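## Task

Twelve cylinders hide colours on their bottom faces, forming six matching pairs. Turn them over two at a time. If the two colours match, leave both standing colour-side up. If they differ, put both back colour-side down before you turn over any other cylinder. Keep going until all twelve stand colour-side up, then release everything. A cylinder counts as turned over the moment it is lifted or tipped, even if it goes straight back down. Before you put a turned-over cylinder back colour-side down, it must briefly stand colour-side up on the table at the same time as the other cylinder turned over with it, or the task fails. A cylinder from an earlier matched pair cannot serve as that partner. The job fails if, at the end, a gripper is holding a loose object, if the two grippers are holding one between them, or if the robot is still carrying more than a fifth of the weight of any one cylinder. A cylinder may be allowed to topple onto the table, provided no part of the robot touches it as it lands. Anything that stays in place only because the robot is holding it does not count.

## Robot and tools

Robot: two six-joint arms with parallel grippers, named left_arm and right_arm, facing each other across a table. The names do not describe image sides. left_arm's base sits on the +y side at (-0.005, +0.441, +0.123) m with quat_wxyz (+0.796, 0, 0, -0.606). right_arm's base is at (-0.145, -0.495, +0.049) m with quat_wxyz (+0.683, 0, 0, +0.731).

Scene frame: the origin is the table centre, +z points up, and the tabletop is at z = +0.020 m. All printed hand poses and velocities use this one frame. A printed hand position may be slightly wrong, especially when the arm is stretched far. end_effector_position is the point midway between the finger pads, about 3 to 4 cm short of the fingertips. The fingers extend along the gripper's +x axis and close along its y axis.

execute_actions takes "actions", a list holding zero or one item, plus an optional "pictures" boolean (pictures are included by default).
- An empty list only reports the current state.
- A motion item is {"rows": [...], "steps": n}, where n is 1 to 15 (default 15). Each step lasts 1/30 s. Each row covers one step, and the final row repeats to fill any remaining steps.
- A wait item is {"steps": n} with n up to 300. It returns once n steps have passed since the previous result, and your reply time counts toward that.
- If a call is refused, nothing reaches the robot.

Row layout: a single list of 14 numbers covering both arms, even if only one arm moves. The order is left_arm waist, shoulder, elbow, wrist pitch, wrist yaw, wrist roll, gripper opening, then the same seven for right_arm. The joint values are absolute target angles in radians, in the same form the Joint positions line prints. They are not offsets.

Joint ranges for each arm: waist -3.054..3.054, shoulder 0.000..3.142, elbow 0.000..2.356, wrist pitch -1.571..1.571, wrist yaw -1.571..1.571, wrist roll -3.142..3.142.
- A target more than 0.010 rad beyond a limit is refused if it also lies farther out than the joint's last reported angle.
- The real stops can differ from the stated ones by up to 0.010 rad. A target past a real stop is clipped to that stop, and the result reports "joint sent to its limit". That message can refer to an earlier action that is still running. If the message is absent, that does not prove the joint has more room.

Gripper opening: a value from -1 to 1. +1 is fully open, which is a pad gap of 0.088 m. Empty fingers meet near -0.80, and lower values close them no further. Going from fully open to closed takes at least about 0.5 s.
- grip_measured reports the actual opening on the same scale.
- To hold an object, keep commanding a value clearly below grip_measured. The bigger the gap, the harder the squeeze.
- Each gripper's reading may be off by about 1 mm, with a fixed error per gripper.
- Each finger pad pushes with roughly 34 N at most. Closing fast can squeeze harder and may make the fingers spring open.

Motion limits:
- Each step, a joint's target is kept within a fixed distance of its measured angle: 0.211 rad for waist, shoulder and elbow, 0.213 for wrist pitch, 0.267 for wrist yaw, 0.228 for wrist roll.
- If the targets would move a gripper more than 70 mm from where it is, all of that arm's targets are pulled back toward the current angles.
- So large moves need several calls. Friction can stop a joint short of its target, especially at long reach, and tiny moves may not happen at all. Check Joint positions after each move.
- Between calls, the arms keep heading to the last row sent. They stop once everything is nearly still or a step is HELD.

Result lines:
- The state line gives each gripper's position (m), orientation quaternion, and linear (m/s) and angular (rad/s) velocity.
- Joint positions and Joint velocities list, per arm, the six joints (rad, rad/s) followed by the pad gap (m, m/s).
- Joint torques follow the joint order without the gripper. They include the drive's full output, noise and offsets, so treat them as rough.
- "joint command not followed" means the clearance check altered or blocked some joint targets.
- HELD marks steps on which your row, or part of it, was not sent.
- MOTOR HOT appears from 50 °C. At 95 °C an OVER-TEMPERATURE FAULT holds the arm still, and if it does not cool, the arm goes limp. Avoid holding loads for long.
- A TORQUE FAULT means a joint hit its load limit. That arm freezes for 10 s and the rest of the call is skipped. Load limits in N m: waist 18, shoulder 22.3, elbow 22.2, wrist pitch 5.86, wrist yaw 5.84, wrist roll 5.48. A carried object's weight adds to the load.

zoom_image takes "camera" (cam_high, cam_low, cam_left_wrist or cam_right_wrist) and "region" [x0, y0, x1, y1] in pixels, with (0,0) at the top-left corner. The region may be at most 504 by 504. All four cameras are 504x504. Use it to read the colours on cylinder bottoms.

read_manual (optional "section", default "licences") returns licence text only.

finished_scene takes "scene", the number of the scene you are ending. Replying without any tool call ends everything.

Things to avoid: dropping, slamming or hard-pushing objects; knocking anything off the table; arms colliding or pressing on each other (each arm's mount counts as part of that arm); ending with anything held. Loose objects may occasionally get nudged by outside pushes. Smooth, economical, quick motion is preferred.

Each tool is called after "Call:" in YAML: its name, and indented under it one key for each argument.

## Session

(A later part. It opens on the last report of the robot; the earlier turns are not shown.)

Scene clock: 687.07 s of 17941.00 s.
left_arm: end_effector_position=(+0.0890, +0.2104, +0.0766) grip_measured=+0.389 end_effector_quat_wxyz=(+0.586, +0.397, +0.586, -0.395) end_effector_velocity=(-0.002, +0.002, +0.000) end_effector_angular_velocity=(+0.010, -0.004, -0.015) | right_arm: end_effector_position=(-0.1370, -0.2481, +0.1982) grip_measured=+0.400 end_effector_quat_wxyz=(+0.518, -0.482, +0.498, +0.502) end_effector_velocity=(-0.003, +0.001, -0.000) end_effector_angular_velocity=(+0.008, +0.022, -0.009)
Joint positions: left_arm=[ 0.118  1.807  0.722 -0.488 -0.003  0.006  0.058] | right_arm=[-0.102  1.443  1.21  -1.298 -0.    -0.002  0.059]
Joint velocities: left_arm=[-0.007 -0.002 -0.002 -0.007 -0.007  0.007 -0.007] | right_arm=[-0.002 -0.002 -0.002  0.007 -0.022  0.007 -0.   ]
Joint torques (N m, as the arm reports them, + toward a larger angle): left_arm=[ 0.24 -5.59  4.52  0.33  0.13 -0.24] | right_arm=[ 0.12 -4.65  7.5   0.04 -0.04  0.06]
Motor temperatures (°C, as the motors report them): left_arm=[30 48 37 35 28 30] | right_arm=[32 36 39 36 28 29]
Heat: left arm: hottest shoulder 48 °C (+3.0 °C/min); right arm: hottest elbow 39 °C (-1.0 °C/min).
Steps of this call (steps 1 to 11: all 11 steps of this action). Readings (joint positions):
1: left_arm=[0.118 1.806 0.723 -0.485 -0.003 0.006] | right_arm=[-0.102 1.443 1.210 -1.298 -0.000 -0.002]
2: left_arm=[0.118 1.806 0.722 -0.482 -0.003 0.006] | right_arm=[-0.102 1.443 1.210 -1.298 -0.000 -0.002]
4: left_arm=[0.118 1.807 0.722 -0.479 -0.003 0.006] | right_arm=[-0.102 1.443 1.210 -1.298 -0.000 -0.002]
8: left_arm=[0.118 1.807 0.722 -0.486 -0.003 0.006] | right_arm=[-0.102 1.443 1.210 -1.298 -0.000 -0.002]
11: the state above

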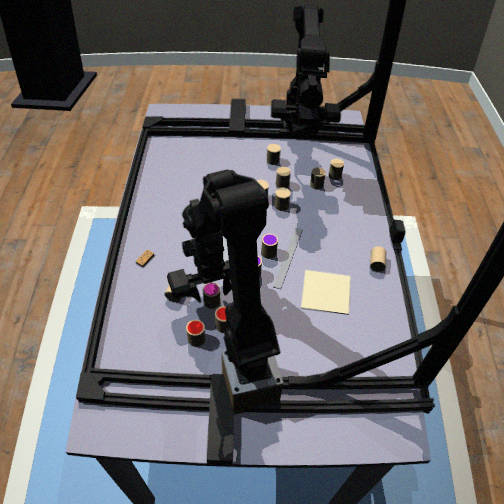

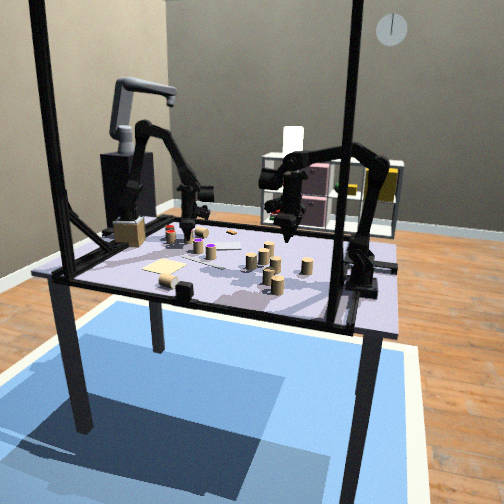

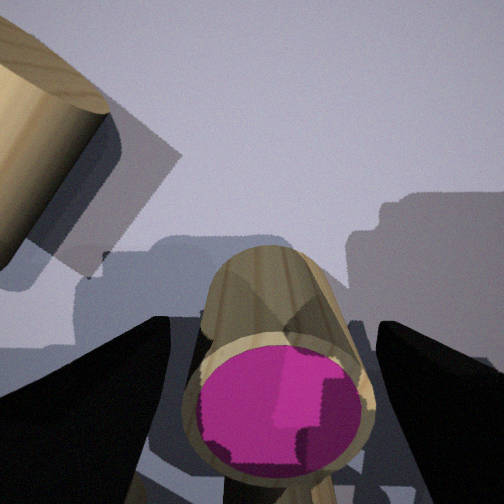

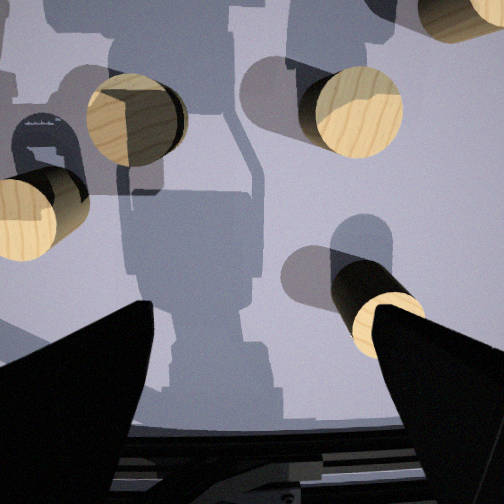

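Call:
execute_actions:
  actions:
    - {"rows":[[0.12,1.72,0.78,-0.63,0,0,0.4,0.327,1.55,1.27,-1.28,0,0,0.35],[0.12,1.72,0.78,-0.63,0,0,0.4,0.327,1.55,1.27,-1.28,0,0,0.35],[0.12,1.65,0.83,-0.7,0,0,0.4,0.327,1.6,1.27,-1.24,0,0,0.35],[0.12,1.65,0.83,-0.7,0,0,0.4,0.327,1.6,1.27,-1.24,0,0,0.35],[0.12,1.5,0.85,-0.7,0,0,0.4,0.327,1.6,1.27,-1.24,0,0,0.35],[0.12,1.5,0.85,-0.7,0,0,0.4,0.327,1.62,1.22,-1.17,0,0,0.35],[0.12,1.5,0.85,-0.7,0,0,0.4,0.327,1.62,1.22,-1.17,0,0,0.35],[-0.43,1.1,0.6,0.96,0,1.571,0.7,0.327,1.64,1.17,-1.1,0,0,0.35]],"steps":11}
  pictures: false

Call:
execute_actions:
  actions:
    - {"rows":[[-0.43,1.1,0.6,0.96,0,1.571,0.7,0.327,1.655,1.135,-1.05,0,0,0.35],[-0.43,1.1,0.6,0.96,0,1.571,0.7,0.327,1.655,1.135,-1.05,0,0,0.35],[-0.43,1.1,0.6,0.96,0,1.571,0.7,0.327,1.67,1.1,-1.0,0,0,0.35],[-0.43,1.1,0.6,0.96,0,1.571,0.7,0.327,1.67,1.1,-1.0,0,0,0.35],[-0.43,1.1,0.6,0.96,0,1.571,0.7,0.327,1.686,1.065,-0.952,0,0,0.35],[-0.43,1.1,0.6,0.96,0,1.571,0.7,0.327,1.686,1.065,-0.952,0,0,0.35],[-0.43,1.1,0.6,0.96,0,1.571,0.7,0.327,1.701,1.03,-0.902,0,0,0.35],[-0.43,1.1,0.6,0.96,0,1.571,0.7,0.327,1.701,1.03,-0.902,0,0,0.35],[-0.43,1.1,0.6,0.96,0,1.571,0.7,0.327,1.717,0.995,-0.853,0,0,0.35]],"steps":15}
  pictures: false

Call:
execute_actions:
  actions:
    - {"rows":[[-0.43,1.1,0.4,0.96,0,1.571,0.7,0.327,1.717,0.995,-0.853,0,0,-0.4]],"steps":9}
  pictures: false

Call:
execute_actions:
  actions:
    - {"rows":[[-0.43,1.2,0.3,0.96,0,1.571,0.7,0.327,1.68,1.08,-0.975,0,0,-0.4],[-0.43,1.2,0.3,0.96,0,1.571,0.7,0.327,1.68,1.08,-0.975,0,0,-0.4],[-0.43,1.2,0.3,0.96,0,1.571,0.7,0.327,1.63,1.2,-1.1,0,0,-0.4],[-0.43,1.2,0.3,0.96,0,1.571,0.7,0.327,1.63,1.2,-1.1,0,0,-0.4],[-0.43,1.2,0.3,0.96,0,1.571,0.7,0.327,1.48,1.2,-1.1,0,0,-0.4],[-0.43,1.2,0.3,0.96,0,1.571,0.7,0.327,1.48,1.2,-1.1,0,0,-0.4],[-0.43,1.2,0.3,0.96,0,1.571,0.7,0.327,1.48,1.2,-1.1,0,0,-0.4],[-0.43,1.2,0.3,0.96,0,1.571,0.7,0.327,1.4,1.15,-0.9,0,0,-0.4],[-0.43,1.2,0.3,0.96,0,1.571,0.7,-0.216,1.15,1.0,0.3,0,0,-0.4]],"steps":15}
  pictures: false

Call:
execute_actions:
  actions:
    - {"rows":[[-0.43,1.2,0.3,0.96,0,1.571,0.7,-0.216,1.2,0.9,0.64,0,0,-0.4],[-0.43,1.2,0.3,0.96,0,1.571,0.7,-0.216,1.2,0.9,0.64,0,0,-0.4],[-0.43,1.2,0.3,0.96,0,1.571,0.7,-0.216,1.2,0.9,0.64,0,0,-0.4],[-0.43,1.2,0.3,0.96,0,1.571,0.7,-0.216,1.2,0.9,0.64,0,0,-0.4],[-0.43,1.3,0.34,0.96,0,1.571,0.7,-0.216,1.2,0.9,0.64,0,0,-0.4],[-0.43,1.3,0.34,0.96,0,1.571,0.7,-0.216,1.2,0.9,0.64,0,0,-0.4],[-0.43,1.3,0.34,0.96,0,1.571,0.7,-0.216,1.2,0.9,0.64,0,0,-0.4],[-0.43,1.3,0.34,0.96,0,1.571,0.7,-0.216,1.2,0.9,0.64,0,0,-0.4],[-0.43,1.3,0.34,0.96,0,1.571,0.7,-0.216,1.27,0.7,0.64,0,0,-0.4]],"steps":15}
  pictures: false

Call:
execute_actions:
  actions:
    - {"rows":[[-0.43,1.3,0.34,0.96,0,1.571,0.7,-0.216,1.27,0.7,0.64,0,0,-0.4],[-0.43,1.3,0.34,0.96,0,1.571,0.7,-0.216,1.27,0.7,0.64,0,0,-0.4],[-0.43,1.3,0.34,0.96,0,1.571,0.7,-0.216,1.27,0.7,0.64,0,0,-0.4],[-0.43,1.42,0.41,1.0,0,1.571,0.7,-0.216,1.39,0.75,0.633,0,0,-0.4]],"steps":10}
  pictures: false

Call:
execute_actions:
  actions:
    - {"rows":[[-0.43,1.51,0.48,1.03,0,1.571,0.7,-0.216,1.39,0.75,0.633,0,0,-0.4],[-0.43,1.51,0.48,1.03,0,1.571,0.7,-0.216,1.39,0.75,0.633,0,0,-0.4],[-0.43,1.57,0.54,1.03,0,1.571,0.7,-0.216,1.39,0.75,0.633,0,0,-0.4],[-0.43,1.57,0.54,1.03,0,1.571,0.7,-0.216,1.39,0.75,0.633,0,0,-0.4],[-0.43,1.63,0.605,1.025,0,1.571,0.7,-0.216,1.39,0.75,0.633,0,0,-0.4],[-0.43,1.63,0.605,1.025,0,1.571,0.7,-0.216,1.39,0.75,0.633,0,0,-0.4],[-0.43,1.695,0.674,1.021,0,1.571,0.7,-0.216,1.39,0.75,0.633,0,0,-0.4],[-0.43,1.695,0.674,1.021,0,1.571,0.7,-0.216,1.39,0.75,0.633,0,0,-0.4],[-0.43,1.76,0.748,1.015,0,1.571,0.7,-0.216,1.39,0.75,0.633,0,0,-0.4]],"steps":13}
  pictures: false

Call:
execute_actions:
  actions:
    - {"rows":[[-0.43,1.76,0.748,1.015,0,1.571,-0.4,-0.216,1.39,0.75,0.633,0,0,-0.4]],"steps":10}
  pictures: false

Call:
execute_actions:
  actions:
    - {"rows":[[-0.43,1.76,0.748,1.015,0,1.571,-0.4,-0.216,1.39,0.75,0.633,0,0,0.7],[-0.43,1.76,0.748,1.015,0,1.571,-0.4,-0.216,1.39,0.75,0.633,0,0,0.7],[-0.43,1.76,0.748,1.015,0,1.571,-0.4,-0.216,1.39,0.75,0.633,0,0,0.7],[-0.43,1.76,0.748,1.015,0,1.571,-0.4,-0.216,1.39,0.75,0.633,0,0,0.7],[-0.43,1.76,0.748,1.015,0,1.571,-0.4,-0.216,1.39,0.75,0.633,0,0,0.7],[-0.43,1.76,0.748,1.015,0,1.571,-0.4,-0.216,1.39,0.75,0.633,0,0,0.7],[-0.43,1.6,0.57,1.03,0,1.571,-0.4,-0.216,1.39,0.75,0.633,0,0,0.7],[-0.43,1.6,0.57,1.03,0,1.571,-0.4,-0.216,1.39,0.75,0.633,0,0,0.7],[-0.43,1.51,0.48,1.03,0,1.571,-0.4,-0.216,1.27,0.63,0.64,0,0,0.7],[-0.43,1.51,0.48,1.03,0,1.571,-0.4,-0.216,1.27,0.63,0.64,0,0,0.7],[-0.43,1.42,0.41,1.0,0,1.571,-0.4,-0.216,1.27,0.63,0.64,0,0,0.7]],"steps":13}
  pictures: false

Call:
execute_actions:
  actions:
    - {"rows":[[-0.21,1.3,0.75,-0.95,0,0,-0.4,-0.56,1.15,0.9,-1.3,0,0,0.4]],"steps":15}
  pictures: false

Call:
execute_actions:
  actions:
    - {"rows":[[-0.21,1.3,0.75,-0.95,0,0,-0.4,-0.56,1.3,1.1,-1.3,0,0,0.4],[-0.21,1.3,0.75,-0.95,0,0,-0.4,-0.56,1.3,1.1,-1.3,0,0,0.4],[-0.21,1.3,0.75,-0.95,0,0,-0.4,-0.56,1.3,1.1,-1.3,0,0,0.4],[-0.21,1.3,0.75,-0.95,0,0,-0.4,-0.56,1.3,1.1,-1.3,0,0,0.4],[-0.21,1.3,0.75,-0.95,0,0,-0.4,-0.56,1.3,1.1,-1.3,0,0,0.4],[-0.21,1.3,0.75,-0.95,0,0,-0.4,-0.56,1.3,1.1,-1.3,0,0,0.4],[-0.21,1.3,0.8,-0.95,0,0,-0.4,-0.56,1.3,1.1,-1.3,0,0,0.4],[-0.21,1.4,0.9,-0.95,0,0,-0.4,-0.56,1.5,1.3,-1.3,0,0,0.4],[-0.21,1.4,0.9,-0.95,0,0,-0.4,-0.56,1.5,1.3,-1.3,0,0,0.4],[-0.21,1.4,0.9,-0.95,0,0,-0.4,-0.56,1.5,1.3,-1.3,0,0,0.4],[-0.21,1.45,0.93,-0.95,0,0,-0.4,-0.56,1.5,1.3,-1.3,0,0,0.4],[-0.21,1.45,0.93,-0.95,0,0,-0.4,-0.56,1.7,1.5,-1.3,0,0,0.4]],"steps":15}
  pictures: false

Call:
execute_actions:
  actions:
    - {"rows":[[-0.21,1.54,0.93,-0.95,0,0,-0.4,-0.56,1.85,1.65,-1.3,0,0,0.4],[-0.21,1.54,0.93,-0.95,0,0,-0.4,-0.56,1.85,1.65,-1.3,0,0,0.4],[-0.21,1.54,0.93,-0.95,0,0,-0.4,-0.56,1.85,1.65,-1.3,0,0,0.4],[-0.21,1.587,0.885,-0.869,0,0,-0.4,-0.56,2.0,1.79,-1.3,0,0,0.4]],"steps":7}
  pictures: false

Call:
execute_actions:
  actions:
    - {"rows":[[-0.21,1.6,0.87,-0.84,0,0,-0.4,-0.56,2.105,1.79,-1.25,0,0,0.4],[-0.21,1.62,0.857,-0.81,0,0,-0.4,-0.56,2.105,1.79,-1.25,0,0,0.4],[-0.21,1.652,0.828,-0.75,0,0,-0.4,-0.56,2.105,1.79,-1.25,0,0,0.4],[-0.21,1.685,0.8,-0.69,0,0,-0.4,-0.56,2.105,1.79,-1.25,0,0,0.4],[-0.21,1.718,0.778,-0.634,0,0,-0.4,-0.56,2.105,1.79,-1.25,0,0,0.4],[-0.21,1.745,0.76,-0.588,0,0,-0.4,-0.56,2.105,1.79,-1.25,0,0,0.4],[-0.21,1.767,0.746,-0.55,0,0,-0.4,-0.56,2.105,1.79,-1.25,0,0,0.4],[-0.21,1.784,0.735,-0.522,0,0,-0.4,-0.56,2.105,1.79,-1.25,0,0,0.4],[-0.21,1.795,0.728,-0.504,0,0,-0.4,-0.56,2.105,1.79,-1.25,0,0,0.4],[-0.21,1.8,0.725,-0.496,0,0,-0.4,-0.56,2.105,1.79,-1.25,0,0,0.4],[-0.21,1.805,0.722,-0.488,0,0,-0.4,-0.56,2.105,1.79,-1.25,0,0,0.4],[-0.21,1.81,0.719,-0.48,0,0,-0.4,-0.56,2.105,1.79,-1.25,0,0,0.4],[-0.21,1.817,0.715,-0.469,0,0,-0.4,-0.56,2.105,1.79,-1.25,0,0,0.4]],"steps":15}
  pictures: false

Call:
execute_actions:
  actions:
    - {"rows":[[-0.21,1.817,0.715,-0.469,0,0,-0.4,-0.56,2.105,1.79,-1.25,0,0,0.4],[-0.21,1.817,0.715,-0.469,0,0,-0.4,-0.56,2.105,1.79,-1.25,0,0,0.4],[-0.21,1.817,0.715,-0.469,0,0,-0.4,-0.56,2.105,1.79,-1.25,0,0,0.4],[-0.21,1.804,0.722,-0.49,0,0,0.3,-0.56,2.105,1.79,-1.25,0,0,0.4]],"steps":11}

Scene clock: 721.87 s of 17941.00 s.
left_arm: end_effector_position=(+0.0482, +0.1595, +0.1826) grip_measured=+0.635 end_effector_quat_wxyz=(+0.609, +0.415, +0.336, -0.586) end_effector_velocity=(-0.554, -0.162, +0.242) end_effector_angular_velocity=(-1.997, -1.178, -3.742) | right_arm: end_effector_position=(-0.2543, -0.2329, +0.1503) grip_measured=+0.351 end_effector_quat_wxyz=(+0.394, -0.584, +0.392, +0.592) end_effector_velocity=(+0.004, -0.026, -0.127) end_effector_angular_velocity=(-0.221, -0.099, +0.019)
Joint positions: left_arm=[-0.083  1.343  0.67  -0.439 -0.005  0.245  0.07 ] | right_arm=[ 0.323  1.623  1.193 -1.13  -0.004  0.001  0.056]
Joint velocities: left_arm=[-1.966 -1.687 -1.116  1.619  0.081  1.941  0.044] | right_arm=[ 0.027  0.193 -0.305  0.256  0.007  0.007 -0.001]
Joint torques (N m, as the arm reports them, + toward a larger angle): left_arm=[ 0.58 -5.35  8.11  2.12  0.14  0.14] | right_arm=[-0.28 -6.44  6.13  0.35  0.07 -0.01]
Motor temperatures (°C, as the motors report them): left_arm=[30 46 36 34 28 30] | right_arm=[32 36 41 35 28 29]
Heat: left arm: hottest shoulder 46 °C (-2.0 °C/min); right arm: hottest elbow 41 °C (+1.0 °C/min).
Steps of this call (steps 1 to 15: the robot went on to your last target; steps 16 to 90: nothing new was sent; then 31.43 s passed at rest; steps 91 to 101: all 11 steps of this action). Readings (joint positions):
91: left_arm=[0.118 1.797 0.731 -0.516 -0.003 0.006] | right_arm=[-0.082 1.456 1.218 -1.303 0.013 -0.000]
92: left_arm=[0.118 1.783 0.740 -0.562 -0.003 0.006] | right_arm=[-0.028 1.475 1.234 -1.296 0.013 0.000]
94: left_arm=[0.118 1.728 0.771 -0.636 -0.003 0.006] | right_arm=[0.095 1.530 1.257 -1.259 0.004 0.000]
98: left_arm=[0.101 1.533 0.800 -0.620 -0.014 0.046] | right_arm=[0.294 1.601 1.234 -1.186 -0.005 0.001]
101: the state above

Scene clock: 722.37 s of 17941.00 s.
left_arm: end_effector_position=(-0.0624, +0.0810, +0.3892) grip_measured=+0.700 end_effector_quat_wxyz=(+0.529, +0.377, -0.416, -0.636) end_effector_velocity=(-0.008, -0.014, +0.409) end_effector_angular_velocity=(-2.153, -1.623, -0.098) | right_arm: end_effector_position=(-0.2535, -0.2353, +0.0821) grip_measured=+0.350 end_effector_quat_wxyz=(+0.392, -0.587, +0.394, +0.588) end_effector_velocity=(-0.010, +0.011, -0.002) end_effector_angular_velocity=(+0.051, +0.061, +0.020)
Joint positions: left_arm=[-0.427  1.109  0.607  0.461 -0.     1.192  0.073] | right_arm=[ 0.325  1.709  1.001 -0.863 -0.002  0.001  0.056]
Joint velocities: left_arm=[-0.012 -0.007 -0.002  1.868  0.007  1.941 -0.   ] | right_arm=[-0.002 -0.002 -0.012  0.081 -0.037 -0.022 -0.   ]
Joint torques (N m, as the arm reports them, + toward a larger angle): left_arm=[-0.17 -4.28  6.85  2.23  0.05  0.14] | right_arm=[ 0.21 -6.02  5.24  0.3   0.02 -0.01]
Motor temperatures (°C, as the motors report them): left_arm=[30 46 37 34 28 30] | right_arm=[32 37 40 35 28 29]
Heat: left arm: hottest shoulder 46 °C (-2.0 °C/min); right arm: hottest elbow 40 °C (+0.0 °C/min).
Steps of this call (steps 1 to 15: all 15 steps of this action). Readings (joint positions):
1: left_arm=[-0.145 1.292 0.642 -0.387 -0.002 0.304] | right_arm=[0.324 1.629 1.180 -1.111 -0.003 0.001]
2: left_arm=[-0.200 1.248 0.626 -0.337 -0.002 0.358] | right_arm=[0.324 1.633 1.167 -1.089 -0.002 0.001]
4: left_arm=[-0.299 1.179 0.618 -0.224 -0.002 0.471] | right_arm=[0.324 1.642 1.141 -1.044 -0.002 0.001]
8: left_arm=[-0.411 1.116 0.616 0.029 0.001 0.733] | right_arm=[0.324 1.672 1.073 -0.949 -0.002 0.001]
15: the state above

Scene clock: 722.67 s of 17941.00 s.
left_arm: end_effector_position=(-0.0588, +0.1048, +0.3994) grip_measured=+0.700 end_effector_quat_wxyz=(+0.522, +0.390, -0.580, -0.490) end_effector_velocity=(+0.005, +0.042, +0.134) end_effector_angular_velocity=(-0.621, -0.098, +0.035) | right_arm: end_effector_position=(-0.2539, -0.2337, +0.0821) grip_measured=+0.000 end_effector_quat_wxyz=(+0.394, -0.586, +0.392, +0.590) end_effector_velocity=(+0.001, -0.006, -0.001) end_effector_angular_velocity=(-0.028, -0.004, +0.010)
Joint positions: left_arm=[-0.427  1.104  0.404  0.925 -0.001  1.547  0.073] | right_arm=[ 0.325  1.709  1.001 -0.856 -0.001  0.001  0.039]
Joint velocities: left_arm=[-0.002 -0.09  -0.012  0.52   0.007  0.198  0.   ] | right_arm=[ 0.002  0.002 -0.002 -0.022 -0.007 -0.007 -0.   ]
Joint torques (N m, as the arm reports them, + toward a larger angle): left_arm=[-0.26 -2.98  7.03  1.65  0.04  0.15] | right_arm=[ 0.19 -6.11  5.06  0.33  0.    0.01]
Motor temperatures (°C, as the motors report them): left_arm=[30 46 37 34 28 30] | right_arm=[32 37 40 35 28 29]
Heat: left arm: hottest shoulder 46 °C (-2.0 °C/min); right arm: hottest elbow 40 °C (+1.0 °C/min).
Steps of this call (steps 1 to 9: all 9 steps of this action). Readings (joint positions):
1: left_arm=[-0.427 1.107 0.580 0.542 -0.000 1.257] | right_arm=[0.325 1.709 1.001 -0.860 -0.002 0.001]
2: left_arm=[-0.427 1.097 0.541 0.612 -0.000 1.322] | right_arm=[0.325 1.709 1.001 -0.857 -0.002 0.001]
4: left_arm=[-0.427 1.092 0.462 0.719 -0.000 1.444] | right_arm=[0.325 1.709 1.001 -0.856 -0.001 0.001]
8: left_arm=[-0.427 1.107 0.405 0.902 -0.001 1.539] | right_arm=[0.325 1.709 1.001 -0.856 -0.001 0.001]
9: the state above

Scene clock: 723.17 s of 17941.00 s.
left_arm: end_effector_position=(-0.0592, +0.1034, +0.3307) grip_measured=+0.700 end_effector_quat_wxyz=(+0.476, +0.442, -0.549, -0.526) end_effector_velocity=(+0.002, -0.001, -0.001) end_effector_angular_velocity=(+0.008, +0.006, +0.009) | right_arm: end_effector_position=(-0.1550, -0.1661, +0.2588) grip_measured=+0.000 end_effector_quat_wxyz=(+0.642, -0.278, +0.270, +0.661) end_effector_velocity=(+0.560, +0.218, +0.407) end_effector_angular_velocity=(+2.238, +0.064, -1.711)
Joint positions: left_arm=[-0.428  1.201  0.3    0.959 -0.001  1.565  0.073] | right_arm=[-0.039  1.202  1.025 -0.618 -0.001  0.     0.039]
Joint velocities: left_arm=[ 0.002  0.002  0.002 -0.007 -0.007 -0.007 -0.   ] | right_arm=[-1.722 -0.569 -0.095  1.766 -0.007 -0.007 -0.001]
Joint torques (N m, as the arm reports them, + toward a larger angle): left_arm=[-0.27 -3.32  6.81  2.09  0.06  0.12] | right_arm=[-0.28 -4.87  6.07  1.24 -0.02  0.01]
Motor temperatures (°C, as the motors report them): left_arm=[30 46 37 34 28 30] | right_arm=[32 37 40 35 28 29]
Heat: left arm: hottest shoulder 46 °C (-2.0 °C/min); right arm: hottest elbow 40 °C (+1.0 °C/min).
Steps of this call (steps 1 to 15: all 15 steps of this action). Readings (joint positions):
1: left_arm=[-0.428 1.113 0.394 0.948 -0.001 1.552] | right_arm=[0.325 1.709 1.011 -0.878 -0.001 0.001]
2: left_arm=[-0.428 1.126 0.380 0.963 -0.001 1.555] | right_arm=[0.325 1.709 1.027 -0.915 -0.001 0.001]
4: left_arm=[-0.428 1.164 0.342 0.949 -0.001 1.561] | right_arm=[0.325 1.695 1.089 -1.013 -0.001 0.001]
8: left_arm=[-0.428 1.201 0.300 0.950 -0.001 1.565] | right_arm=[0.325 1.530 1.166 -1.043 -0.001 0.001]
15: the state above

Scene clock: 723.67 s of 17941.00 s.
left_arm: end_effector_position=(-0.0613, +0.0899, +0.3129) grip_measured=+0.700 end_effector_quat_wxyz=(+0.459, +0.459, -0.535, -0.540) end_effector_velocity=(-0.000, -0.002, +0.003) end_effector_angular_velocity=(-0.004, -0.007, +0.005) | right_arm: end_effector_position=(-0.0885, -0.1077, +0.2650) grip_measured=+0.000 end_effector_quat_wxyz=(+0.750, -0.088, +0.102, +0.647) end_effector_velocity=(+0.010, +0.072, +0.090) end_effector_angular_velocity=(+1.061, -0.156, +0.016)
Joint positions: left_arm=[-0.428  1.293  0.331  0.958 -0.001  1.565  0.073] | right_arm=[-0.213  1.274  0.704  0.3    0.003 -0.     0.039]
Joint velocities: left_arm=[-0.002  0.002  0.012 -0.007 -0.007  0.007 -0.   ] | right_arm=[-0.007  0.252 -0.398  1.722 -0.022 -0.007 -0.   ]
Joint torques (N m, as the arm reports them, + toward a larger angle): left_arm=[-0.23 -2.94  7.59  2.18  0.07  0.11] | right_arm=[-0.17 -7.68 10.07  2.63 -0.08  0.05]
Motor temperatures (°C, as the motors report them): left_arm=[30 46 37 34 28 30] | right_arm=[32 37 40 36 28 29]
Heat: left arm: hottest shoulder 46 °C (-2.0 °C/min); right arm: hottest elbow 40 °C (+1.0 °C/min).
Steps of this call (steps 1 to 15: all 15 steps of this action). Readings (joint positions):
1: left_arm=[-0.428 1.201 0.300 0.959 -0.001 1.565] | right_arm=[-0.095 1.191 1.011 -0.549 -0.000 0.000]
2: left_arm=[-0.428 1.201 0.300 0.959 -0.001 1.565] | right_arm=[-0.141 1.184 0.992 -0.481 0.003 -0.000]
4: left_arm=[-0.428 1.201 0.300 0.959 -0.001 1.565] | right_arm=[-0.193 1.185 0.950 -0.366 0.006 -0.000]
8: left_arm=[-0.428 1.272 0.327 0.960 -0.001 1.565] | right_arm=[-0.210 1.204 0.901 -0.129 0.003 -0.000]
15: the state above

Scene clock: 724.00 s of 17941.00 s.
left_arm: end_effector_position=(-0.0648, +0.0689, +0.3075) grip_measured=+0.700 end_effector_quat_wxyz=(+0.455, +0.463, -0.532, -0.543) end_effector_velocity=(-0.004, -0.013, -0.005) end_effector_angular_velocity=(-0.001, +0.008, -0.010) | right_arm: end_effector_position=(-0.0842, -0.0795, +0.3129) grip_measured=+0.000 end_effector_quat_wxyz=(+0.757, -0.005, +0.005, +0.653) end_effector_velocity=(+0.006, +0.039, -0.076) end_effector_angular_velocity=(-0.139, +0.013, +0.005)
Joint positions: left_arm=[-0.428  1.409  0.397  0.994 -0.001  1.565  0.073] | right_arm=[-0.213  1.375  0.746  0.616  0.003 -0.     0.039]
Joint velocities: left_arm=[-0.002  0.085  0.037  0.051  0.007 -0.007 -0.   ] | right_arm=[-0.002  0.247 -0.002  0.11  -0.007 -0.007 -0.   ]
Joint torques (N m, as the arm reports them, + toward a larger angle): left_arm=[-0.2  -3.81  7.47  2.3   0.05  0.11] | right_arm=[-0.21 -6.25  7.76  1.96 -0.11  0.05]
Motor temperatures (°C, as the motors report them): left_arm=[30 46 37 35 28 30] | right_arm=[32 37 40 36 28 29]
Heat: left arm: hottest shoulder 46 °C (-2.0 °C/min); right arm: hottest elbow 40 °C (+1.0 °C/min).
Steps of this call (steps 1 to 10: all 10 steps of this action). Readings (joint positions):
1: left_arm=[-0.428 1.293 0.331 0.958 -0.001 1.565] | right_arm=[-0.213 1.279 0.695 0.359 0.003 -0.000]
2: left_arm=[-0.428 1.294 0.332 0.958 -0.001 1.565] | right_arm=[-0.213 1.280 0.692 0.421 0.003 -0.000]
4: left_arm=[-0.428 1.313 0.341 0.969 -0.001 1.565] | right_arm=[-0.213 1.291 0.702 0.538 0.003 -0.000]
8: left_arm=[-0.428 1.399 0.394 0.990 -0.001 1.565] | right_arm=[-0.213 1.354 0.746 0.610 0.003 -0.000]
10: the state above

Scene clock: 724.43 s of 17941.00 s.
left_arm: end_effector_position=(-0.0784, -0.0162, +0.3114) grip_measured=+0.700 end_effector_quat_wxyz=(+0.461, +0.457, -0.537, -0.539) end_effector_velocity=(-0.008, -0.051, -0.022) end_effector_angular_velocity=(+0.044, +0.015, +0.005) | right_arm: end_effector_position=(-0.0840, -0.0779, +0.3121) grip_measured=+0.000 end_effector_quat_wxyz=(+0.757, -0.003, +0.003, +0.653) end_effector_velocity=(-0.000, -0.001, -0.002) end_effector_angular_velocity=(-0.008, -0.006, +0.005)
Joint positions: left_arm=[-0.428  1.738  0.724  1.017 -0.001  1.565  0.073] | right_arm=[-0.213  1.385  0.746  0.63   0.003 -0.     0.039]
Joint velocities: left_arm=[-0.002  0.212  0.193 -0.022 -0.007 -0.022 -0.   ] | right_arm=[-0.002 -0.002 -0.002 -0.007 -0.007 -0.007 -0.   ]
Joint torques (N m, as the arm reports them, + toward a larger angle): left_arm=[-0.18 -6.07  7.24  1.95  0.06  0.11] | right_arm=[-0.25 -5.5   7.84  1.63 -0.11  0.05]
Motor temperatures (°C, as the motors report them): left_arm=[30 46 37 35 28 30] | right_arm=[32 37 40 36 28 29]
Heat: left arm: hottest shoulder 46 °C (-2.0 °C/min); right arm: hottest elbow 40 °C (+1.0 °C/min).
Steps of this call (steps 1 to 13: all 13 steps of this action). Readings (joint positions):
1: left_arm=[-0.428 1.423 0.407 1.001 -0.001 1.565] | right_arm=[-0.213 1.381 0.746 0.619 0.003 -0.000]
2: left_arm=[-0.428 1.446 0.425 1.012 -0.001 1.565] | right_arm=[-0.213 1.384 0.746 0.622 0.003 -0.000]
4: left_arm=[-0.428 1.505 0.480 1.020 -0.001 1.565] | right_arm=[-0.213 1.384 0.746 0.627 0.003 -0.000]
8: left_arm=[-0.428 1.627 0.604 1.021 -0.001 1.565] | right_arm=[-0.213 1.385 0.746 0.630 0.003 -0.000]
13: the state above

Scene clock: 724.77 s of 17941.00 s.
left_arm: end_effector_position=(-0.0790, -0.0197, +0.3096) grip_measured=+0.030 end_effector_quat_wxyz=(+0.460, +0.458, -0.536, -0.540) end_effector_velocity=(+0.002, +0.000, -0.001) end_effector_angular_velocity=(+0.006, -0.008, +0.020) | right_arm: end_effector_position=(-0.0840, -0.0779, +0.3128) grip_measured=+0.000 end_effector_quat_wxyz=(+0.757, -0.002, +0.002, +0.653) end_effector_velocity=(-0.000, +0.000, -0.004) end_effector_angular_velocity=(-0.013, -0.005, +0.005)
Joint positions: left_arm=[-0.428  1.753  0.737  1.015 -0.001  1.565  0.04 ] | right_arm=[-0.213  1.385  0.746  0.633  0.003 -0.     0.039]
Joint velocities: left_arm=[-0.002 -0.002 -0.002 -0.007 -0.022  0.007 -0.   ] | right_arm=[-0.002  0.002 -0.002 -0.007 -0.007 -0.007 -0.   ]
Joint torques (N m, as the arm reports them, + toward a larger angle): left_arm=[-0.18 -5.8   7.7   2.07  0.04  0.1 ] | right_arm=[-0.25 -5.42  7.8   1.43 -0.12  0.05]
Motor temperatures (°C, as the motors report them): left_arm=[30 46 37 35 28 30] | right_arm=[32 37 41 36 28 29]
Heat: left arm: hottest shoulder 46 °C (-2.0 °C/min); right arm: hottest elbow 41 °C (+2.0 °C/min).
Steps of this call (steps 1 to 10: all 10 steps of this action). Readings (joint positions):
1: left_arm=[-0.428 1.743 0.729 1.017 -0.001 1.565] | right_arm=[-0.213 1.385 0.746 0.630 0.003 -0.000]
2: left_arm=[-0.428 1.747 0.732 1.017 -0.001 1.565] | right_arm=[-0.213 1.385 0.746 0.630 0.003 -0.000]
4: left_arm=[-0.428 1.750 0.736 1.017 -0.001 1.565] | right_arm=[-0.213 1.385 0.746 0.630 0.003 -0.000]
8: left_arm=[-0.428 1.753 0.737 1.015 -0.001 1.565] | right_arm=[-0.213 1.385 0.746 0.633 0.003 -0.000]
10: the state above

Scene clock: 725.20 s of 17941.00 s.
left_arm: end_effector_position=(-0.0676, +0.0514, +0.3100) grip_measured=+0.029 end_effector_quat_wxyz=(+0.458, +0.460, -0.534, -0.541) end_effector_velocity=(+0.032, +0.202, +0.042) end_effector_angular_velocity=(-0.131, +0.028, -0.005) | right_arm: end_effector_position=(-0.0874, -0.1007, +0.3068) grip_measured=+0.693 end_effector_quat_wxyz=(+0.757, -0.002, +0.002, +0.653) end_effector_velocity=(-0.009, -0.061, -0.008) end_effector_angular_velocity=(+0.013, +0.006, +0.005)
Joint positions: left_arm=[-0.428  1.483  0.461  1.012 -0.001  1.566  0.04 ] | right_arm=[-0.213  1.296  0.654  0.636  0.002 -0.     0.073]
Joint velocities: left_arm=[ 0.002 -0.906 -0.72  -0.051  0.007 -0.007 -0.   ] | right_arm=[-0.002 -0.256 -0.222 -0.022 -0.007  0.007  0.002]
Joint torques (N m, as the arm reports them, + toward a larger angle): left_arm=[-0.21 -3.97  7.11  1.8   0.06  0.1 ] | right_arm=[-0.19 -5.99  6.78  1.6  -0.09  0.04]
Motor temperatures (°C, as the motors report them): left_arm=[30 46 37 35 28 30] | right_arm=[32 37 41 36 28 29]
Heat: left arm: hottest shoulder 46 °C (-2.0 °C/min); right arm: hottest elbow 41 °C (+2.0 °C/min).
Steps of this call (steps 1 to 13: all 13 steps of this action). Readings (joint positions):
1: left_arm=[-0.428 1.753 0.737 1.015 -0.001 1.565] | right_arm=[-0.213 1.385 0.746 0.633 0.003 -0.000]
2: left_arm=[-0.428 1.753 0.737 1.015 -0.001 1.565] | right_arm=[-0.213 1.385 0.746 0.633 0.003 -0.000]
4: left_arm=[-0.428 1.753 0.738 1.015 -0.001 1.566] | right_arm=[-0.213 1.385 0.746 0.633 0.002 -0.000]
8: left_arm=[-0.428 1.702 0.676 1.016 -0.001 1.566] | right_arm=[-0.213 1.385 0.746 0.633 0.002 -0.000]
13: the state above

Scene clock: 725.70 s of 17941.00 s.
left_arm: end_effector_position=(+0.0164, +0.0469, +0.3288) grip_measured=+0.030 end_effector_quat_wxyz=(+0.626, +0.365, -0.121, -0.678) end_effector_velocity=(-0.006, +0.137, -0.406) end_effector_angular_velocity=(+1.834, +1.954, +0.689) | right_arm: end_effector_position=(+0.0256, -0.1731, +0.3046) grip_measured=+0.401 end_effector_quat_wxyz=(+0.840, -0.104, +0.172, +0.504) end_effector_velocity=(-0.073, -0.141, -0.378) end_effector_angular_velocity=(-1.661, +0.876, +0.002)
Joint positions: left_arm=[-0.213  1.3    0.749  0.199  0.002  0.723  0.04 ] | right_arm=[-0.555  1.149  0.898 -0.154  0.003 -0.     0.059]
Joint velocities: left_arm=[ 0.002  0.051 -0.002 -1.883 -0.007 -1.971  0.001] | right_arm=[-0.007  0.012  0.002 -1.868 -0.007 -0.007 -0.001]
Joint torques (N m, as the arm reports them, + toward a larger angle): left_arm=[ 0.23 -4.92  7.75  2.17 -0.02 -0.3 ] | right_arm=[-0.32 -4.71  7.9   1.48 -0.1   0.04]
Motor temperatures (°C, as the motors report them): left_arm=[30 46 37 35 28 30] | right_arm=[32 37 41 36 28 29]
Heat: left arm: hottest shoulder 46 °C (-2.0 °C/min); right arm: hottest elbow 41 °C (+2.0 °C/min).
Steps of this call (steps 1 to 15: all 15 steps of this action). Readings (joint positions):
1: left_arm=[-0.417 1.454 0.466 0.976 0.009 1.543] | right_arm=[-0.224 1.282 0.665 0.603 -0.009 -0.000]
2: left_arm=[-0.388 1.436 0.489 0.928 0.011 1.507] | right_arm=[-0.254 1.272 0.686 0.559 -0.010 -0.000]
4: left_arm=[-0.323 1.403 0.559 0.852 0.007 1.425] | right_arm=[-0.326 1.246 0.745 0.489 -0.006 -0.000]
8: left_arm=[-0.231 1.324 0.710 0.635 0.002 1.180] | right_arm=[-0.499 1.178 0.862 0.281 0.003 -0.000]
15: the state above

Scene clock: 726.20 s of 17941.00 s.
left_arm: end_effector_position=(+0.0111, +0.1462, +0.2119) grip_measured=+0.029 end_effector_quat_wxyz=(+0.585, +0.407, +0.421, -0.561) end_effector_velocity=(-0.022, +0.383, -0.167) end_effector_angular_velocity=(+2.058, +0.165, +0.160) | right_arm: end_effector_position=(+0.0203, -0.1849, +0.2199) grip_measured=+0.400 end_effector_quat_wxyz=(+0.691, -0.306, +0.507, +0.414) end_effector_velocity=(-0.044, -0.087, -0.161) end_effector_angular_velocity=(-1.606, +0.845, +0.002)
Joint positions: left_arm=[-0.212  1.433  0.914 -0.733  0.002  0.02   0.04 ] | right_arm=[-0.557  1.627  1.435 -1.076  0.003 -0.     0.059]
Joint velocities: left_arm=[-0.002  0.203  0.066 -1.927 -0.007 -0.168 -0.001] | right_arm=[-0.002  1.057  0.95  -1.707  0.007 -0.007 -0.   ]
Joint torques (N m, as the arm reports them, + toward a larger angle): left_arm=[ 0.19 -4.71  7.87  0.81 -0.04 -0.24] | right_arm=[-0.29 -8.54  5.79 -0.65 -0.09  0.04]
Motor temperatures (°C, as the motors report them): left_arm=[30 46 37 35 28 30] | right_arm=[32 37 41 36 28 29]
Heat: left arm: hottest shoulder 46 °C (-2.0 °C/min); right arm: hottest elbow 41 °C (+2.0 °C/min).
Steps of this call (steps 1 to 15: all 15 steps of this action). Readings (joint positions):
1: left_arm=[-0.213 1.301 0.749 0.137 0.002 0.658] | right_arm=[-0.556 1.169 0.922 -0.231 0.003 -0.000]
2: left_arm=[-0.213 1.301 0.749 0.075 0.002 0.593] | right_arm=[-0.556 1.203 0.966 -0.290 0.003 -0.000]
4: left_arm=[-0.213 1.301 0.749 -0.048 0.002 0.462] | right_arm=[-0.557 1.263 1.045 -0.398 0.003 -0.000]
8: left_arm=[-0.213 1.315 0.774 -0.317 0.002 0.199] | right_arm=[-0.557 1.309 1.110 -0.671 0.003 -0.000]
15: the state above

Scene clock: 726.43 s of 17941.00 s.
left_arm: end_effector_position=(+0.0087, +0.1878, +0.1663) grip_measured=+0.027 end_effector_quat_wxyz=(+0.517, +0.482, +0.508, -0.493) end_effector_velocity=(+0.000, +0.067, -0.108) end_effector_angular_velocity=(+0.457, +0.004, +0.010) | right_arm: end_effector_position=(+0.0374, -0.1527, +0.1928) grip_measured=+0.400 end_effector_quat_wxyz=(+0.637, -0.346, +0.574, +0.381) end_effector_velocity=(+0.057, +0.103, -0.148) end_effector_angular_velocity=(-0.396, +0.218, +0.001)
Joint positions: left_arm=[-0.212  1.57   0.895 -0.875  0.002  0.007  0.04 ] | right_arm=[-0.557  1.935  1.738 -1.271  0.003 -0.     0.059]
Joint velocities: left_arm=[ 0.002  0.31  -0.154  0.007 -0.022 -0.007  0.   ] | right_arm=[-0.007  0.867  0.642 -0.227 -0.007 -0.007  0.   ]
Joint torques (N m, as the arm reports them, + toward a larger angle): left_arm=[ 0.23 -5.71  6.09  0.68 -0.05 -0.25] | right_arm=[-0.19 -9.72  6.58 -0.7  -0.12  0.03]
Motor temperatures (°C, as the motors report them): left_arm=[30 46 37 35 28 30] | right_arm=[32 37 41 36 28 29]
Heat: left arm: hottest shoulder 46 °C (-2.0 °C/min); right arm: hottest elbow 41 °C (+2.0 °C/min).
Steps of this call (steps 1 to 7: all 7 steps of this action). Readings (joint positions):
1: left_arm=[-0.212 1.450 0.916 -0.799 0.002 0.015] | right_arm=[-0.557 1.675 1.480 -1.158 0.003 -0.000]
2: left_arm=[-0.212 1.470 0.920 -0.849 0.002 0.012] | right_arm=[-0.557 1.721 1.528 -1.209 0.003 -0.000]
4: left_arm=[-0.212 1.519 0.914 -0.891 0.002 0.009] | right_arm=[-0.557 1.811 1.614 -1.256 0.003 -0.000]
7: the state above

Scene clock: 726.93 s of 17941.00 s.
left_arm: end_effector_position=(+0.0083, +0.1947, +0.0778) grip_measured=+0.026 end_effector_quat_wxyz=(+0.509, +0.489, +0.516, -0.485) end_effector_velocity=(-0.000, +0.015, -0.009) end_effector_angular_velocity=(+0.032, -0.006, +0.005) | right_arm: end_effector_position=(+0.0454, -0.1378, +0.1415) grip_measured=+0.400 end_effector_quat_wxyz=(+0.606, -0.365, +0.606, +0.363) end_effector_velocity=(-0.001, -0.002, +0.002) end_effector_angular_velocity=(+0.001, +0.008, -0.010)
Joint positions: left_arm=[-0.212  1.802  0.722 -0.503  0.002  0.006  0.04 ] | right_arm=[-0.557  2.103  1.782 -1.251  0.003 -0.     0.059]
Joint velocities: left_arm=[-0.002  0.007 -0.046  0.022 -0.007 -0.007 -0.   ] | right_arm=[-0.002 -0.007 -0.002 -0.007 -0.007  0.007 -0.   ]
Joint torques (N m, as the arm reports them, + toward a larger angle): left_arm=[ 0.19 -4.07  4.15  1.87 -0.05 -0.26] | right_arm=[ -0.3  -10.45   7.08   0.15  -0.11   0.03]
Motor temperatures (°C, as the motors report them): left_arm=[30 46 37 35 28 30] | right_arm=[32 37 41 36 28 29]
Heat: left arm: hottest shoulder 46 °C (-2.0 °C/min); right arm: hottest elbow 41 °C (+2.0 °C/min).
Steps of this call (steps 1 to 15: all 15 steps of this action). Readings (joint positions):
1: left_arm=[-0.212 1.579 0.889 -0.871 0.002 0.007] | right_arm=[-0.557 1.971 1.753 -1.278 0.003 -0.000]
2: left_arm=[-0.212 1.586 0.881 -0.855 0.002 0.006] | right_arm=[-0.557 2.001 1.766 -1.271 0.003 -0.000]
4: left_arm=[-0.212 1.614 0.857 -0.786 0.002 0.006] | right_arm=[-0.557 2.053 1.776 -1.255 0.003 -0.000]
8: left_arm=[-0.212 1.723 0.782 -0.614 0.002 0.006] | right_arm=[-0.557 2.102 1.777 -1.254 0.003 -0.000]
15: the state above

Scene clock: 727.30 s of 17941.00 s.
left_arm: end_effector_position=(+0.0085, +0.1926, +0.0771) grip_measured=+0.273 end_effector_quat_wxyz=(+0.512, +0.486, +0.513, -0.487) end_effector_velocity=(+0.000, +0.000, +0.001) end_effector_angular_velocity=(+0.003, -0.007, +0.005) | right_arm: end_effector_position=(+0.0454, -0.1378, +0.1415) grip_measured=+0.400 end_effector_quat_wxyz=(+0.606, -0.365, +0.606, +0.363) end_effector_velocity=(-0.001, -0.002, +0.000) end_effector_angular_velocity=(-0.003, +0.010, -0.010)
Joint positions: left_arm=[-0.212  1.802  0.719 -0.487  0.002  0.006  0.052] | right_arm=[-0.557  2.103  1.782 -1.251  0.003 -0.     0.059]
Joint velocities: left_arm=[-0.002 -0.002  0.002 -0.007 -0.007 -0.007  0.007] | right_arm=[-0.002 -0.002 -0.002 -0.007 -0.007  0.007 -0.   ]
Joint torques (N m, as the arm reports them, + toward a larger angle): left_arm=[ 0.17 -5.09  4.9   0.34 -0.04 -0.26] | right_arm=[ -0.23 -10.26   7.01   0.17  -0.13   0.03]
Motor temperatures (°C, as the motors report them): left_arm=[30 46 37 35 28 30] | right_arm=[32 37 41 36 28 29]
Heat: left arm: hottest shoulder 46 °C (-2.0 °C/min); right arm: hottest elbow 41 °C (+2.0 °C/min).
Steps of this call (steps 1 to 11: all 11 steps of this action). Readings (joint positions):
1: left_arm=[-0.212 1.802 0.721 -0.501 0.002 0.006] | right_arm=[-0.557 2.103 1.782 -1.251 0.003 -0.000]
2: left_arm=[-0.212 1.802 0.720 -0.500 0.002 0.006] | right_arm=[-0.557 2.103 1.782 -1.251 0.003 -0.000]
4: left_arm=[-0.212 1.801 0.719 -0.499 0.002 0.006] | right_arm=[-0.557 2.103 1.782 -1.251 0.003 -0.000]
8: left_arm=[-0.212 1.802 0.719 -0.486 0.002 0.006] | right_arm=[-0.557 2.103 1.782 -1.251 0.003 -0.000]
11: the state above

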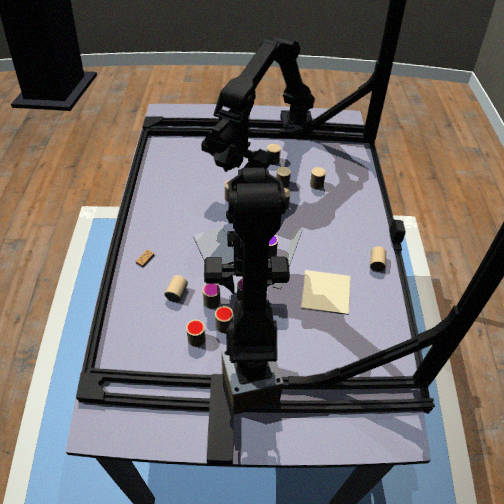

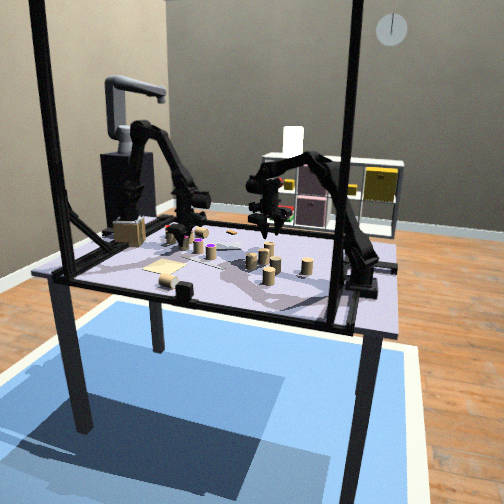

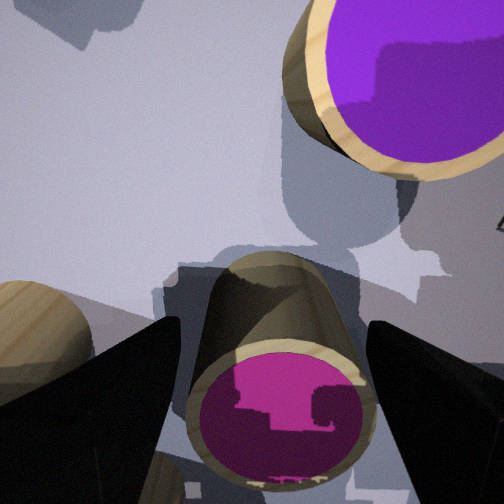

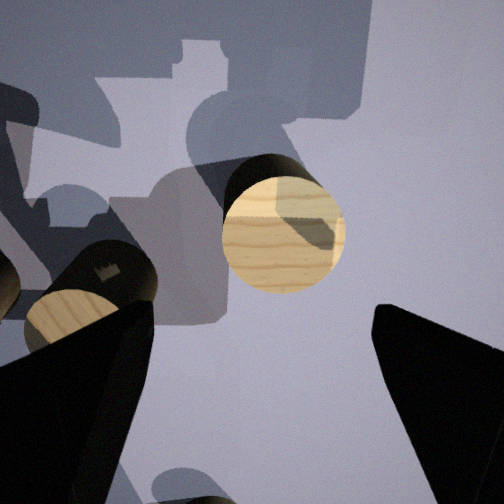

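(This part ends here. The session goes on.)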